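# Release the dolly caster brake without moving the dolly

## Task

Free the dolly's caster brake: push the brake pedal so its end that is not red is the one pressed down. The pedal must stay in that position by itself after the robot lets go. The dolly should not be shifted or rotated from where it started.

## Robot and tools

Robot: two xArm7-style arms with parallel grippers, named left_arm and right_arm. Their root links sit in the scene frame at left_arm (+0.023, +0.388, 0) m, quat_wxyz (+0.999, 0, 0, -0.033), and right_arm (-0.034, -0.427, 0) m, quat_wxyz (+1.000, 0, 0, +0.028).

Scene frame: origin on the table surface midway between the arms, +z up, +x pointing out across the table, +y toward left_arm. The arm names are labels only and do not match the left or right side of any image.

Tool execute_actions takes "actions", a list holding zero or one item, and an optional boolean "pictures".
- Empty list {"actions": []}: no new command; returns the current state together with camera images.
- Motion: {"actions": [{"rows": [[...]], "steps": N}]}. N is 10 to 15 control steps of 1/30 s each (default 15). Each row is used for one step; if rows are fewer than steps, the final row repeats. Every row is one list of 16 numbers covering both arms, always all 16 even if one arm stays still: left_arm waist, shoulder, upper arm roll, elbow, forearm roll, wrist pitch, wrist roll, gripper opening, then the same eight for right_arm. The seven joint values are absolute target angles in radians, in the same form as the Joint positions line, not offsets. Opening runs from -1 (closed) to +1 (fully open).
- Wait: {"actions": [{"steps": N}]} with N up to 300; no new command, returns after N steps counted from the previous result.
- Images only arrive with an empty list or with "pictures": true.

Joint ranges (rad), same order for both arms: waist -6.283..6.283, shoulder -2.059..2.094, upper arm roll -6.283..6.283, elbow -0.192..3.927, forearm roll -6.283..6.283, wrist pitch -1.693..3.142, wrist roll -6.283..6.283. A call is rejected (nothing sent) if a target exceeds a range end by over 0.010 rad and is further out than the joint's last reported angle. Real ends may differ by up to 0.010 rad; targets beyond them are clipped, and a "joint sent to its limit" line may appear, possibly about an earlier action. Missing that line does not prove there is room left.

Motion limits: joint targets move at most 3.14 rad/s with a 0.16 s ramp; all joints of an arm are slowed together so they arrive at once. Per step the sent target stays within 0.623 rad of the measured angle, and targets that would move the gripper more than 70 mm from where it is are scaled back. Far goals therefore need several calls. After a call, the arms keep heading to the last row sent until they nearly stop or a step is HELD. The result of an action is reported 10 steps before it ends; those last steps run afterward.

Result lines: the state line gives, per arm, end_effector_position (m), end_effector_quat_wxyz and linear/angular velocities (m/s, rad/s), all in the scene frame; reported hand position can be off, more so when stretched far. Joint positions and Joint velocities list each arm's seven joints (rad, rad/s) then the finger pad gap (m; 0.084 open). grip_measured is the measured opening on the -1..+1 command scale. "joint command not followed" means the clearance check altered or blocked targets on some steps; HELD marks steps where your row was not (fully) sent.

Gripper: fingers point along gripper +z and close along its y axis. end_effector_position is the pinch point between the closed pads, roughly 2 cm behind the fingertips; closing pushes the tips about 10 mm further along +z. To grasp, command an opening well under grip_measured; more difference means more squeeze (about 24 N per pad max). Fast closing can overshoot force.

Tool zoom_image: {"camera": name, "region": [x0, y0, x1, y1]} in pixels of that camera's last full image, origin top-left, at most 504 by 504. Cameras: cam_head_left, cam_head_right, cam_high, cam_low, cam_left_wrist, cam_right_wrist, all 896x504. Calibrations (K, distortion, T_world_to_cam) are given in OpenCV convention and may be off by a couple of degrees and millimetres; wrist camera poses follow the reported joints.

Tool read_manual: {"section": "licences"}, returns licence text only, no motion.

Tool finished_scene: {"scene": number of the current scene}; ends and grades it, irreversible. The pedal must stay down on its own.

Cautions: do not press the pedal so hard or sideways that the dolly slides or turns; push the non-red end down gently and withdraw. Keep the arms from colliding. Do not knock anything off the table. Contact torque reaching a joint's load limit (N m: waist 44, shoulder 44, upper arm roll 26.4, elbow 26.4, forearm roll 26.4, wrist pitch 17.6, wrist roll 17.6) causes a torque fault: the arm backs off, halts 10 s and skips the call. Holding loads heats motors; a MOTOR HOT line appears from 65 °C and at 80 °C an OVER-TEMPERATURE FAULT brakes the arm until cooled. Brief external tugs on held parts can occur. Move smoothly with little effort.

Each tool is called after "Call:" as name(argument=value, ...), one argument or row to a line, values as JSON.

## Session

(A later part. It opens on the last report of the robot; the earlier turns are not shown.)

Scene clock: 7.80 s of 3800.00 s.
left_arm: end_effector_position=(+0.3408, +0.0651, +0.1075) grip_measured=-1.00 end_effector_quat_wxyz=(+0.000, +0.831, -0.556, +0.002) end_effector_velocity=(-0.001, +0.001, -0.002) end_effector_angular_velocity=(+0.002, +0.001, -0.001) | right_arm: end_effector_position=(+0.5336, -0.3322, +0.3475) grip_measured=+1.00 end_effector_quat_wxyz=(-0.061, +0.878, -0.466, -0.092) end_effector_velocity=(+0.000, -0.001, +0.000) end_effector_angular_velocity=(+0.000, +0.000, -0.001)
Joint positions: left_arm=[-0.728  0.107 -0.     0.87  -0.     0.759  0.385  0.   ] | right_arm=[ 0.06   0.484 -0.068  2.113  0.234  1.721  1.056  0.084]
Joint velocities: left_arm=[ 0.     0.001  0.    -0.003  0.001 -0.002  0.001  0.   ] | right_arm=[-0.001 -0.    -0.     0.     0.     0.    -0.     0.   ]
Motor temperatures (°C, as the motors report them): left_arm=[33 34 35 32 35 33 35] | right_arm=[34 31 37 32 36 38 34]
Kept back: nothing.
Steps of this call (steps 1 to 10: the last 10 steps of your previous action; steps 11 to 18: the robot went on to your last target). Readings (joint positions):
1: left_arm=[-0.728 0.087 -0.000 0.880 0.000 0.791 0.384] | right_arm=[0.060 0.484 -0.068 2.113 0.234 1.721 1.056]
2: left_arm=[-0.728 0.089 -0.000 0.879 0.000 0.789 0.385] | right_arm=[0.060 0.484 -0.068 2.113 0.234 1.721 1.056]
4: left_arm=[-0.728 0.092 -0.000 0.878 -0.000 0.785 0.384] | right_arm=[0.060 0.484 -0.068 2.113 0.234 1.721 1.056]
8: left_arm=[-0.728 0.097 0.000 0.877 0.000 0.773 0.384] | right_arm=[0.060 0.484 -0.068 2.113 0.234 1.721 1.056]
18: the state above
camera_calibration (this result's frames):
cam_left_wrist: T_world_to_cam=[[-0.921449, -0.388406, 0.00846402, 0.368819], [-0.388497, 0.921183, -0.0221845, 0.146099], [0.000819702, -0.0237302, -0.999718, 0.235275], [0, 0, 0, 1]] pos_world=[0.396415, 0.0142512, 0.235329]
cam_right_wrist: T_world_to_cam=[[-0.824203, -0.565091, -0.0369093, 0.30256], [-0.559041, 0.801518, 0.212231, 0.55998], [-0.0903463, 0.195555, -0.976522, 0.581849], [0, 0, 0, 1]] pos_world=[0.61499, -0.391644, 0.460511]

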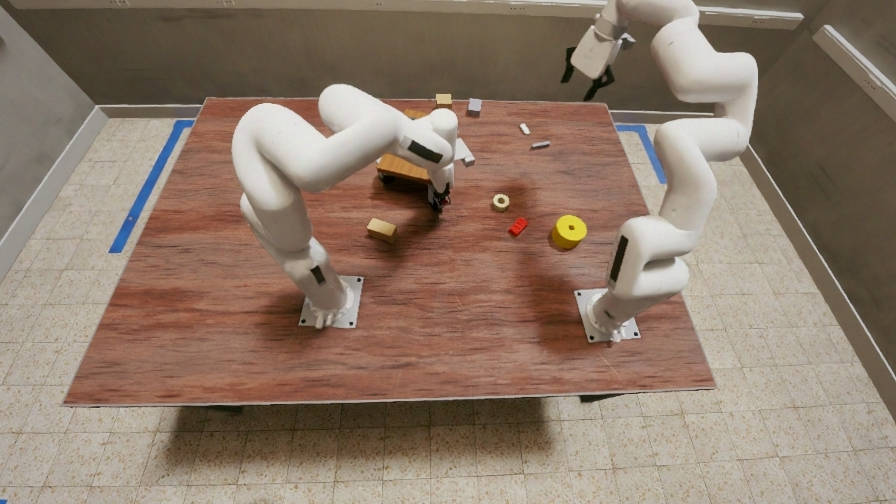

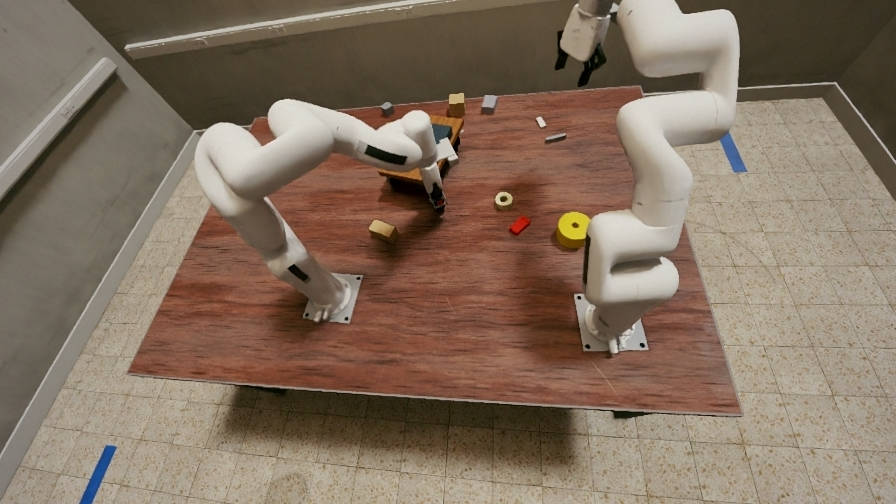

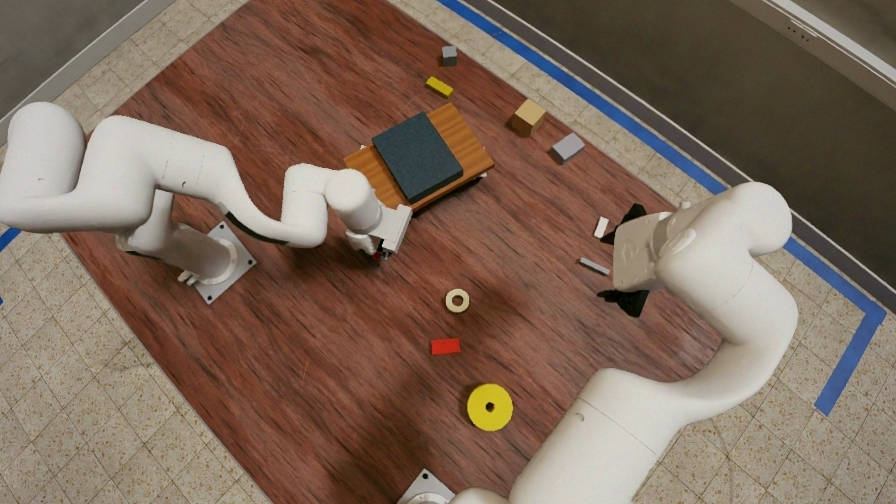

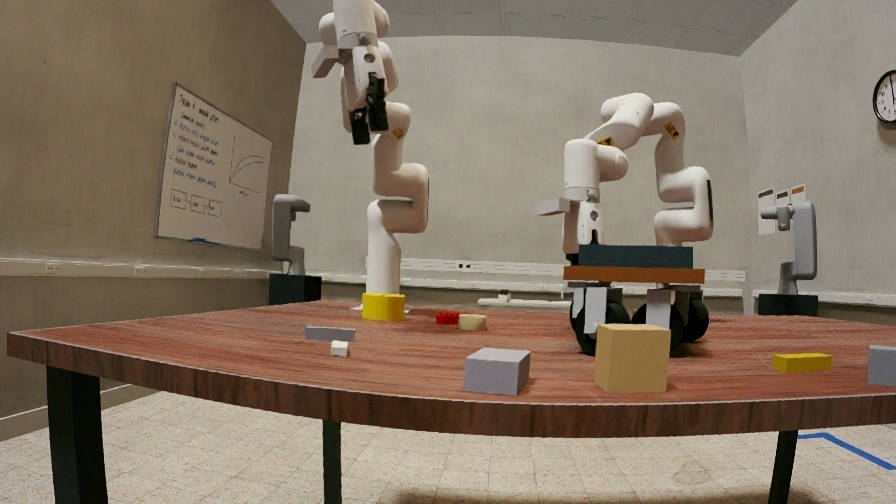

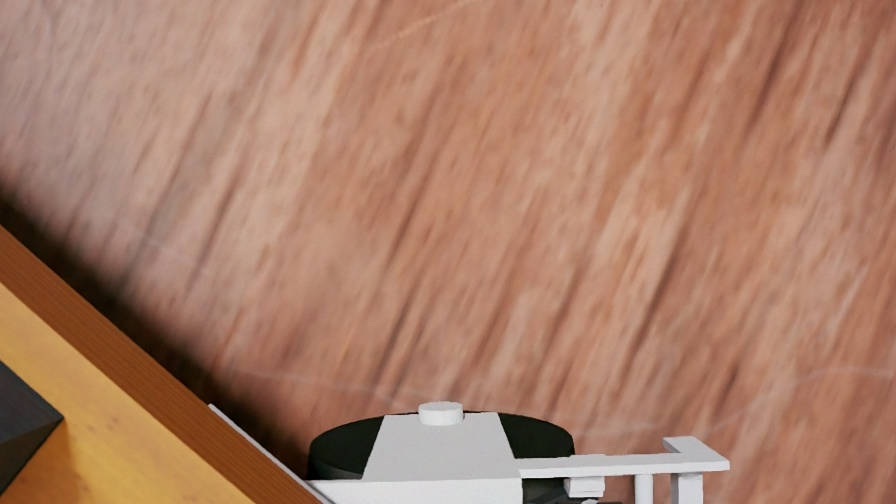

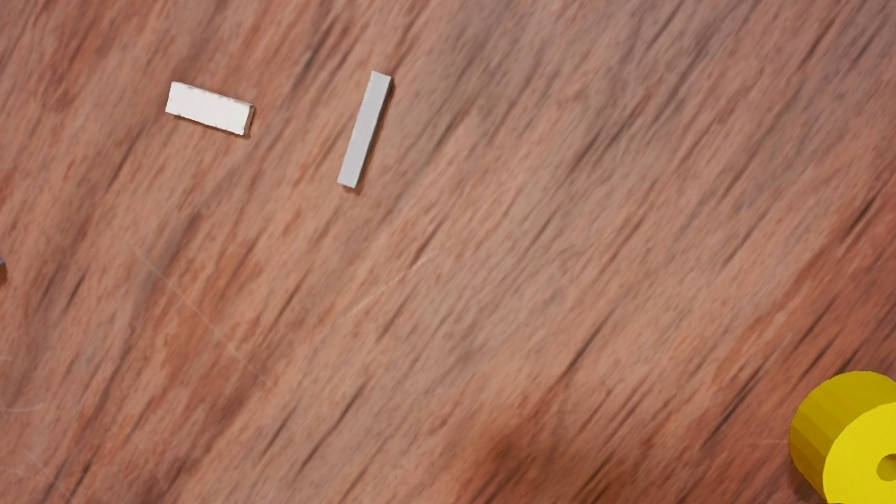

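Bottomed out; retracting.

Call:
execute_actions(
  actions=[
    {"rows":[[-0.7277,0.108,0,0.8688,0,0.7625,0.3845,-1,0.06,0.484,-0.068,2.113,0.234,1.721,1.056,1],[-0.7277,0.1065,0,0.8696,0,0.765,0.3845,-1,0.06,0.484,-0.068,2.113,0.234,1.721,1.056,1],[-0.7277,0.1052,0,0.8703,0,0.767,0.3845,-1,0.06,0.484,-0.068,2.113,0.234,1.721,1.056,1],[-0.7277,0.1033,0,0.8713,0,0.769,0.3845,-1,0.06,0.484,-0.068,2.113,0.234,1.721,1.056,1],[-0.7277,0.0995,0,0.8732,0,0.7737,0.3845,-1,0.06,0.484,-0.068,2.113,0.234,1.721,1.056,1],[-0.7277,0.0938,0,0.8761,0,0.7823,0.3845,-1,0.06,0.484,-0.068,2.113,0.234,1.721,1.056,1],[-0.7277,0.0862,0,0.88,0,0.7938,0.3845,-1,0.06,0.484,-0.068,2.113,0.234,1.721,1.056,1],[-0.7277,0.072,0,0.889,0,0.817,0.3845,-1,0.06,0.484,-0.068,2.113,0.234,1.721,1.056,1],[-0.7277,0.050,0,0.904,0,0.854,0.3845,-1,0.06,0.484,-0.068,2.113,0.234,1.721,1.056,1],[-0.7277,0.033,0,0.917,0,0.884,0.3845,-1,0.06,0.484,-0.068,2.113,0.234,1.721,1.056,1],[-0.7277,0.0168,0,0.9314,0,0.9146,0.3845,-1,0.06,0.484,-0.068,2.113,0.234,1.721,1.056,1],[-0.7277,0.002,0,0.946,0,0.944,0.3845,-1,0.06,0.484,-0.068,2.113,0.234,1.721,1.056,1],[-0.7277,-0.012,0,0.96,0,0.972,0.3845,-1,0.06,0.484,-0.068,2.113,0.234,1.721,1.056,1],[-0.7277,-0.022,0,0.972,0,0.994,0.3845,-1,0.06,0.484,-0.068,2.113,0.234,1.721,1.056,1]],"steps":14},
  ],
)

Call:
execute_actions(
  actions=[
    {"steps":19},
  ],
  pictures=true,
)

Call:
zoom_image(
  camera="cam_left_wrist",
  region=[470, 360, 670, 504],
)

Scene clock: 8.90 s of 3800.00 s.
left_arm: end_effector_position=(+0.3401, +0.0661, +0.1069) grip_measured=-1.00 end_effector_quat_wxyz=(-0.000, +0.832, -0.555, -0.000) end_effector_velocity=(-0.004, +0.008, +0.005) end_effector_angular_velocity=(+0.021, +0.020, +0.006) | right_arm: end_effector_position=(+0.5336, -0.3322, +0.3475) grip_measured=+1.00 end_effector_quat_wxyz=(-0.061, +0.878, -0.466, -0.092) end_effector_velocity=(+0.000, -0.000, -0.000) end_effector_angular_velocity=(-0.000, -0.000, +0.000)
Joint positions: left_arm=[-0.728  0.107  0.     0.87   0.     0.763  0.385  0.   ] | right_arm=[ 0.06   0.484 -0.068  2.113  0.234  1.721  1.056  0.084]
Joint velocities: left_arm=[ 0.002 -0.016  0.004  0.003  0.     0.048  0.     0.   ] | right_arm=[-0.     0.     0.001  0.    -0.    -0.    -0.    -0.   ]
Motor temperatures (°C, as the motors report them): left_arm=[33 34 35 32 35 33 35] | right_arm=[34 31 37 33 36 38 34]
Steps of this call (steps 1 to 15: the robot went on to your last target; steps 16 to 29: nothing new was sent; steps 30 to 33: the first 4 steps of this action). Readings (joint positions):
30: left_arm=[-0.728 0.108 -0.000 0.869 -0.000 0.759 0.385] | right_arm=[0.060 0.484 -0.068 2.113 0.234 1.721 1.056]
31: left_arm=[-0.728 0.108 -0.000 0.869 0.000 0.760 0.385] | right_arm=[0.060 0.484 -0.068 2.113 0.234 1.721 1.056]
33: the state above

Scene clock: 9.53 s of 3800.00 s.
left_arm: end_effector_position=(+0.3389, +0.0672, +0.1859) grip_measured=-1.00 end_effector_quat_wxyz=(-0.000, +0.831, -0.556, -0.002) end_effector_velocity=(-0.004, +0.005, -0.004) end_effector_angular_velocity=(+0.019, +0.019, +0.002) | right_arm: end_effector_position=(+0.5336, -0.3322, +0.3475) grip_measured=+1.00 end_effector_quat_wxyz=(-0.061, +0.878, -0.466, -0.092) end_effector_velocity=(+0.000, -0.001, -0.000) end_effector_angular_velocity=(-0.001, -0.000, -0.002)
Joint positions: left_arm=[-0.728 -0.02   0.     0.969 -0.     0.993  0.384  0.   ] | right_arm=[ 0.06   0.484 -0.068  2.113  0.234  1.721  1.056  0.084]
Joint velocities: left_arm=[ 0.001  0.004  0.001 -0.003 -0.001  0.02   0.     0.   ] | right_arm=[-0.     0.    -0.001 -0.001 -0.    -0.001  0.    -0.   ]
Motor temperatures (°C, as the motors report them): left_arm=[33 34 35 32 35 33 35] | right_arm=[34 31 37 33 36 38 34]
Kept back: nothing.
Steps of this call (steps 1 to 10: the last 10 steps of your previous action; steps 11 to 19: the robot went on to your last target). Readings (joint positions):
1: left_arm=[-0.728 0.107 0.000 0.870 0.000 0.764 0.385] | right_arm=[0.060 0.484 -0.068 2.113 0.234 1.721 1.056]
2: left_arm=[-0.727 0.105 0.001 0.870 0.000 0.767 0.384] | right_arm=[0.060 0.484 -0.068 2.113 0.234 1.721 1.056]
4: left_arm=[-0.727 0.101 0.001 0.869 0.000 0.779 0.384] | right_arm=[0.060 0.484 -0.068 2.113 0.234 1.721 1.056]
8: left_arm=[-0.728 0.062 0.000 0.892 0.000 0.849 0.384] | right_arm=[0.060 0.484 -0.068 2.113 0.234 1.721 1.056]
19: the state above
camera_calibration (this result's frames):
cam_left_wrist: T_world_to_cam=[[-0.921298, -0.388696, 0.0111573, 0.366709], [-0.388832, 0.921183, -0.0152485, 0.143974], [-0.00435086, -0.0183867, -0.999821, 0.31517], [0, 0, 0, 1]] pos_world=[0.395202, 0.0157072, 0.313217]
cam_right_wrist: T_world_to_cam=[[-0.824203, -0.565091, -0.0369095, 0.30256], [-0.559042, 0.801518, 0.212231, 0.55998], [-0.0903461, 0.195555, -0.976522, 0.581849], [0, 0, 0, 1]] pos_world=[0.61499, -0.391644, 0.460511]

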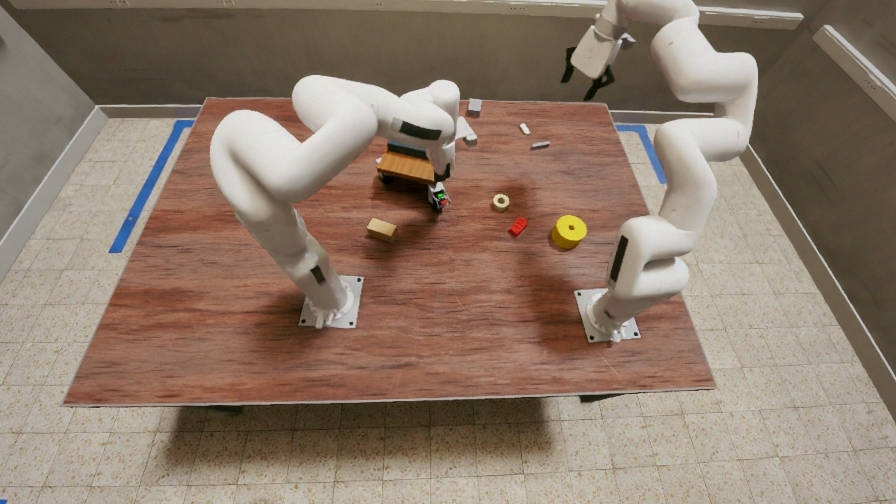

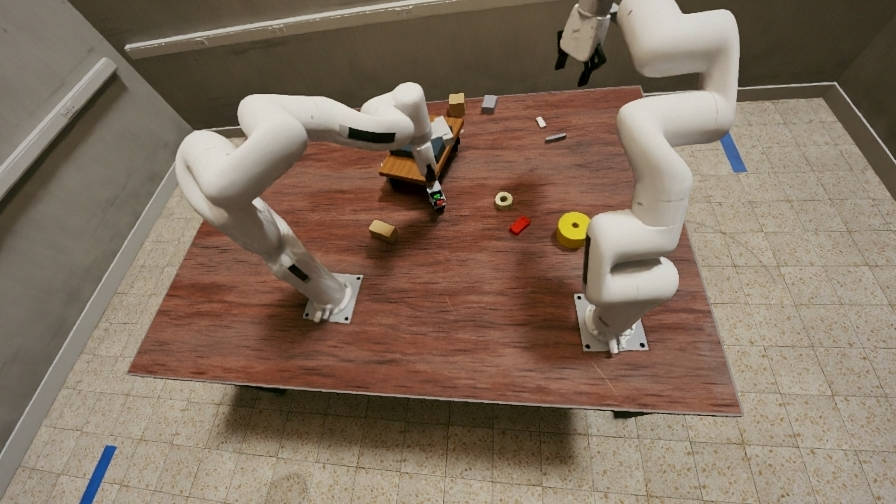

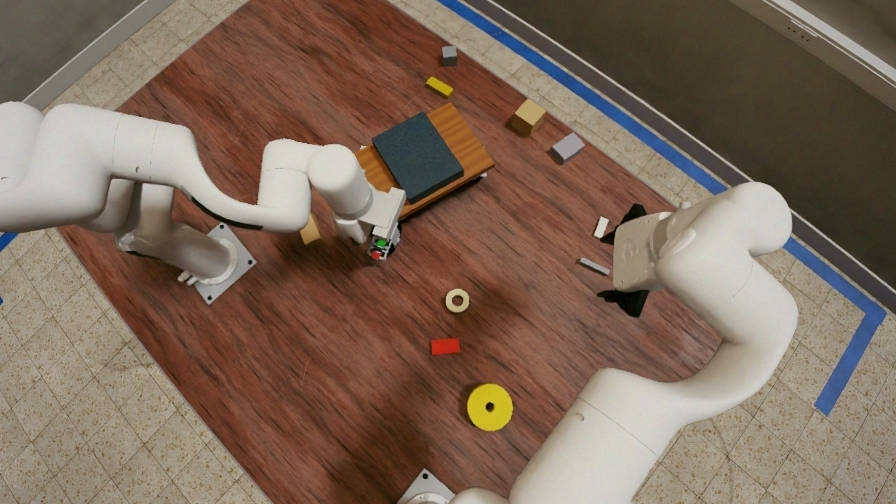

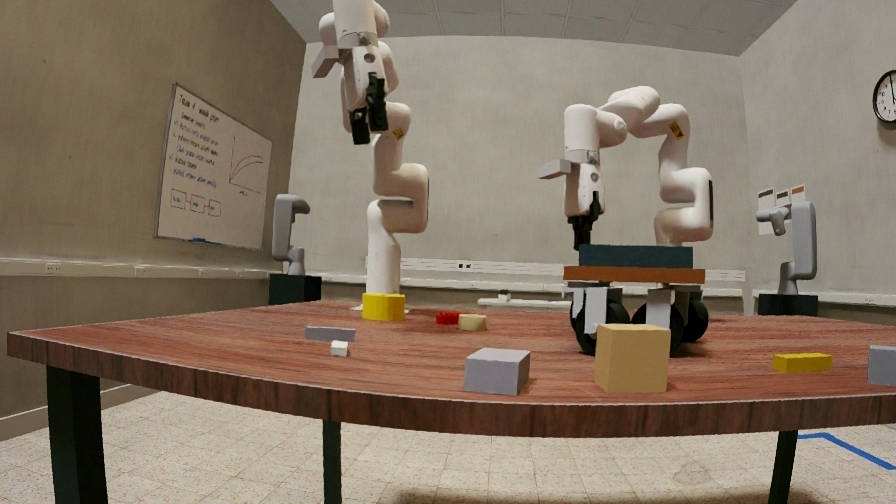

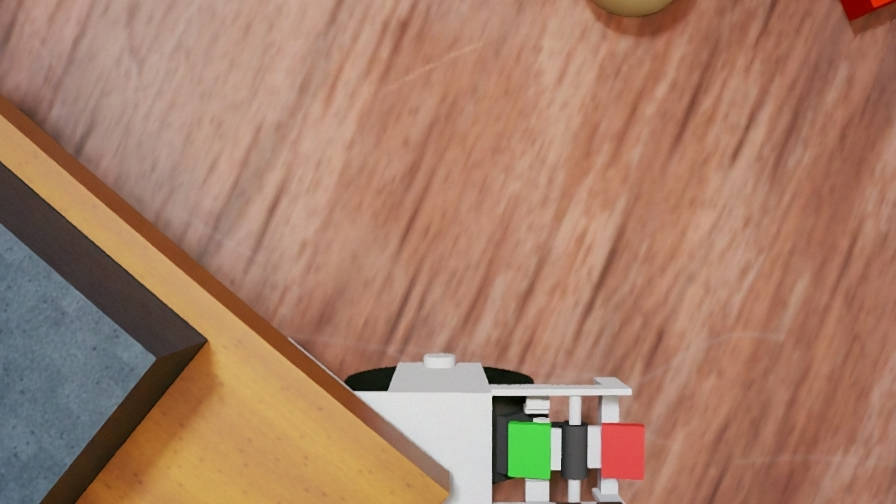

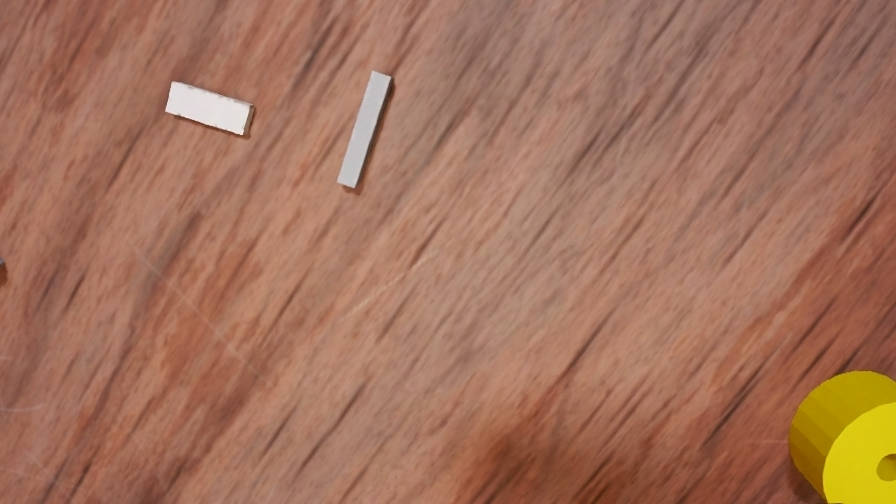

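Region (470, 360, 670, 504) of cam_left_wrist's 896x504 image, scaled by 2.520, with more detail than that image has; it fills the top 363 rows of this view, and the rest is white.

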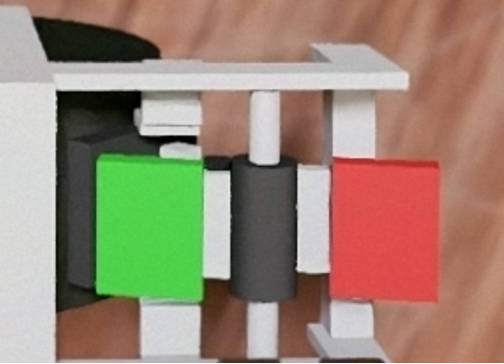

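Call:
finished_scene(
  scene=2,
)

The scene is finished: the task was done.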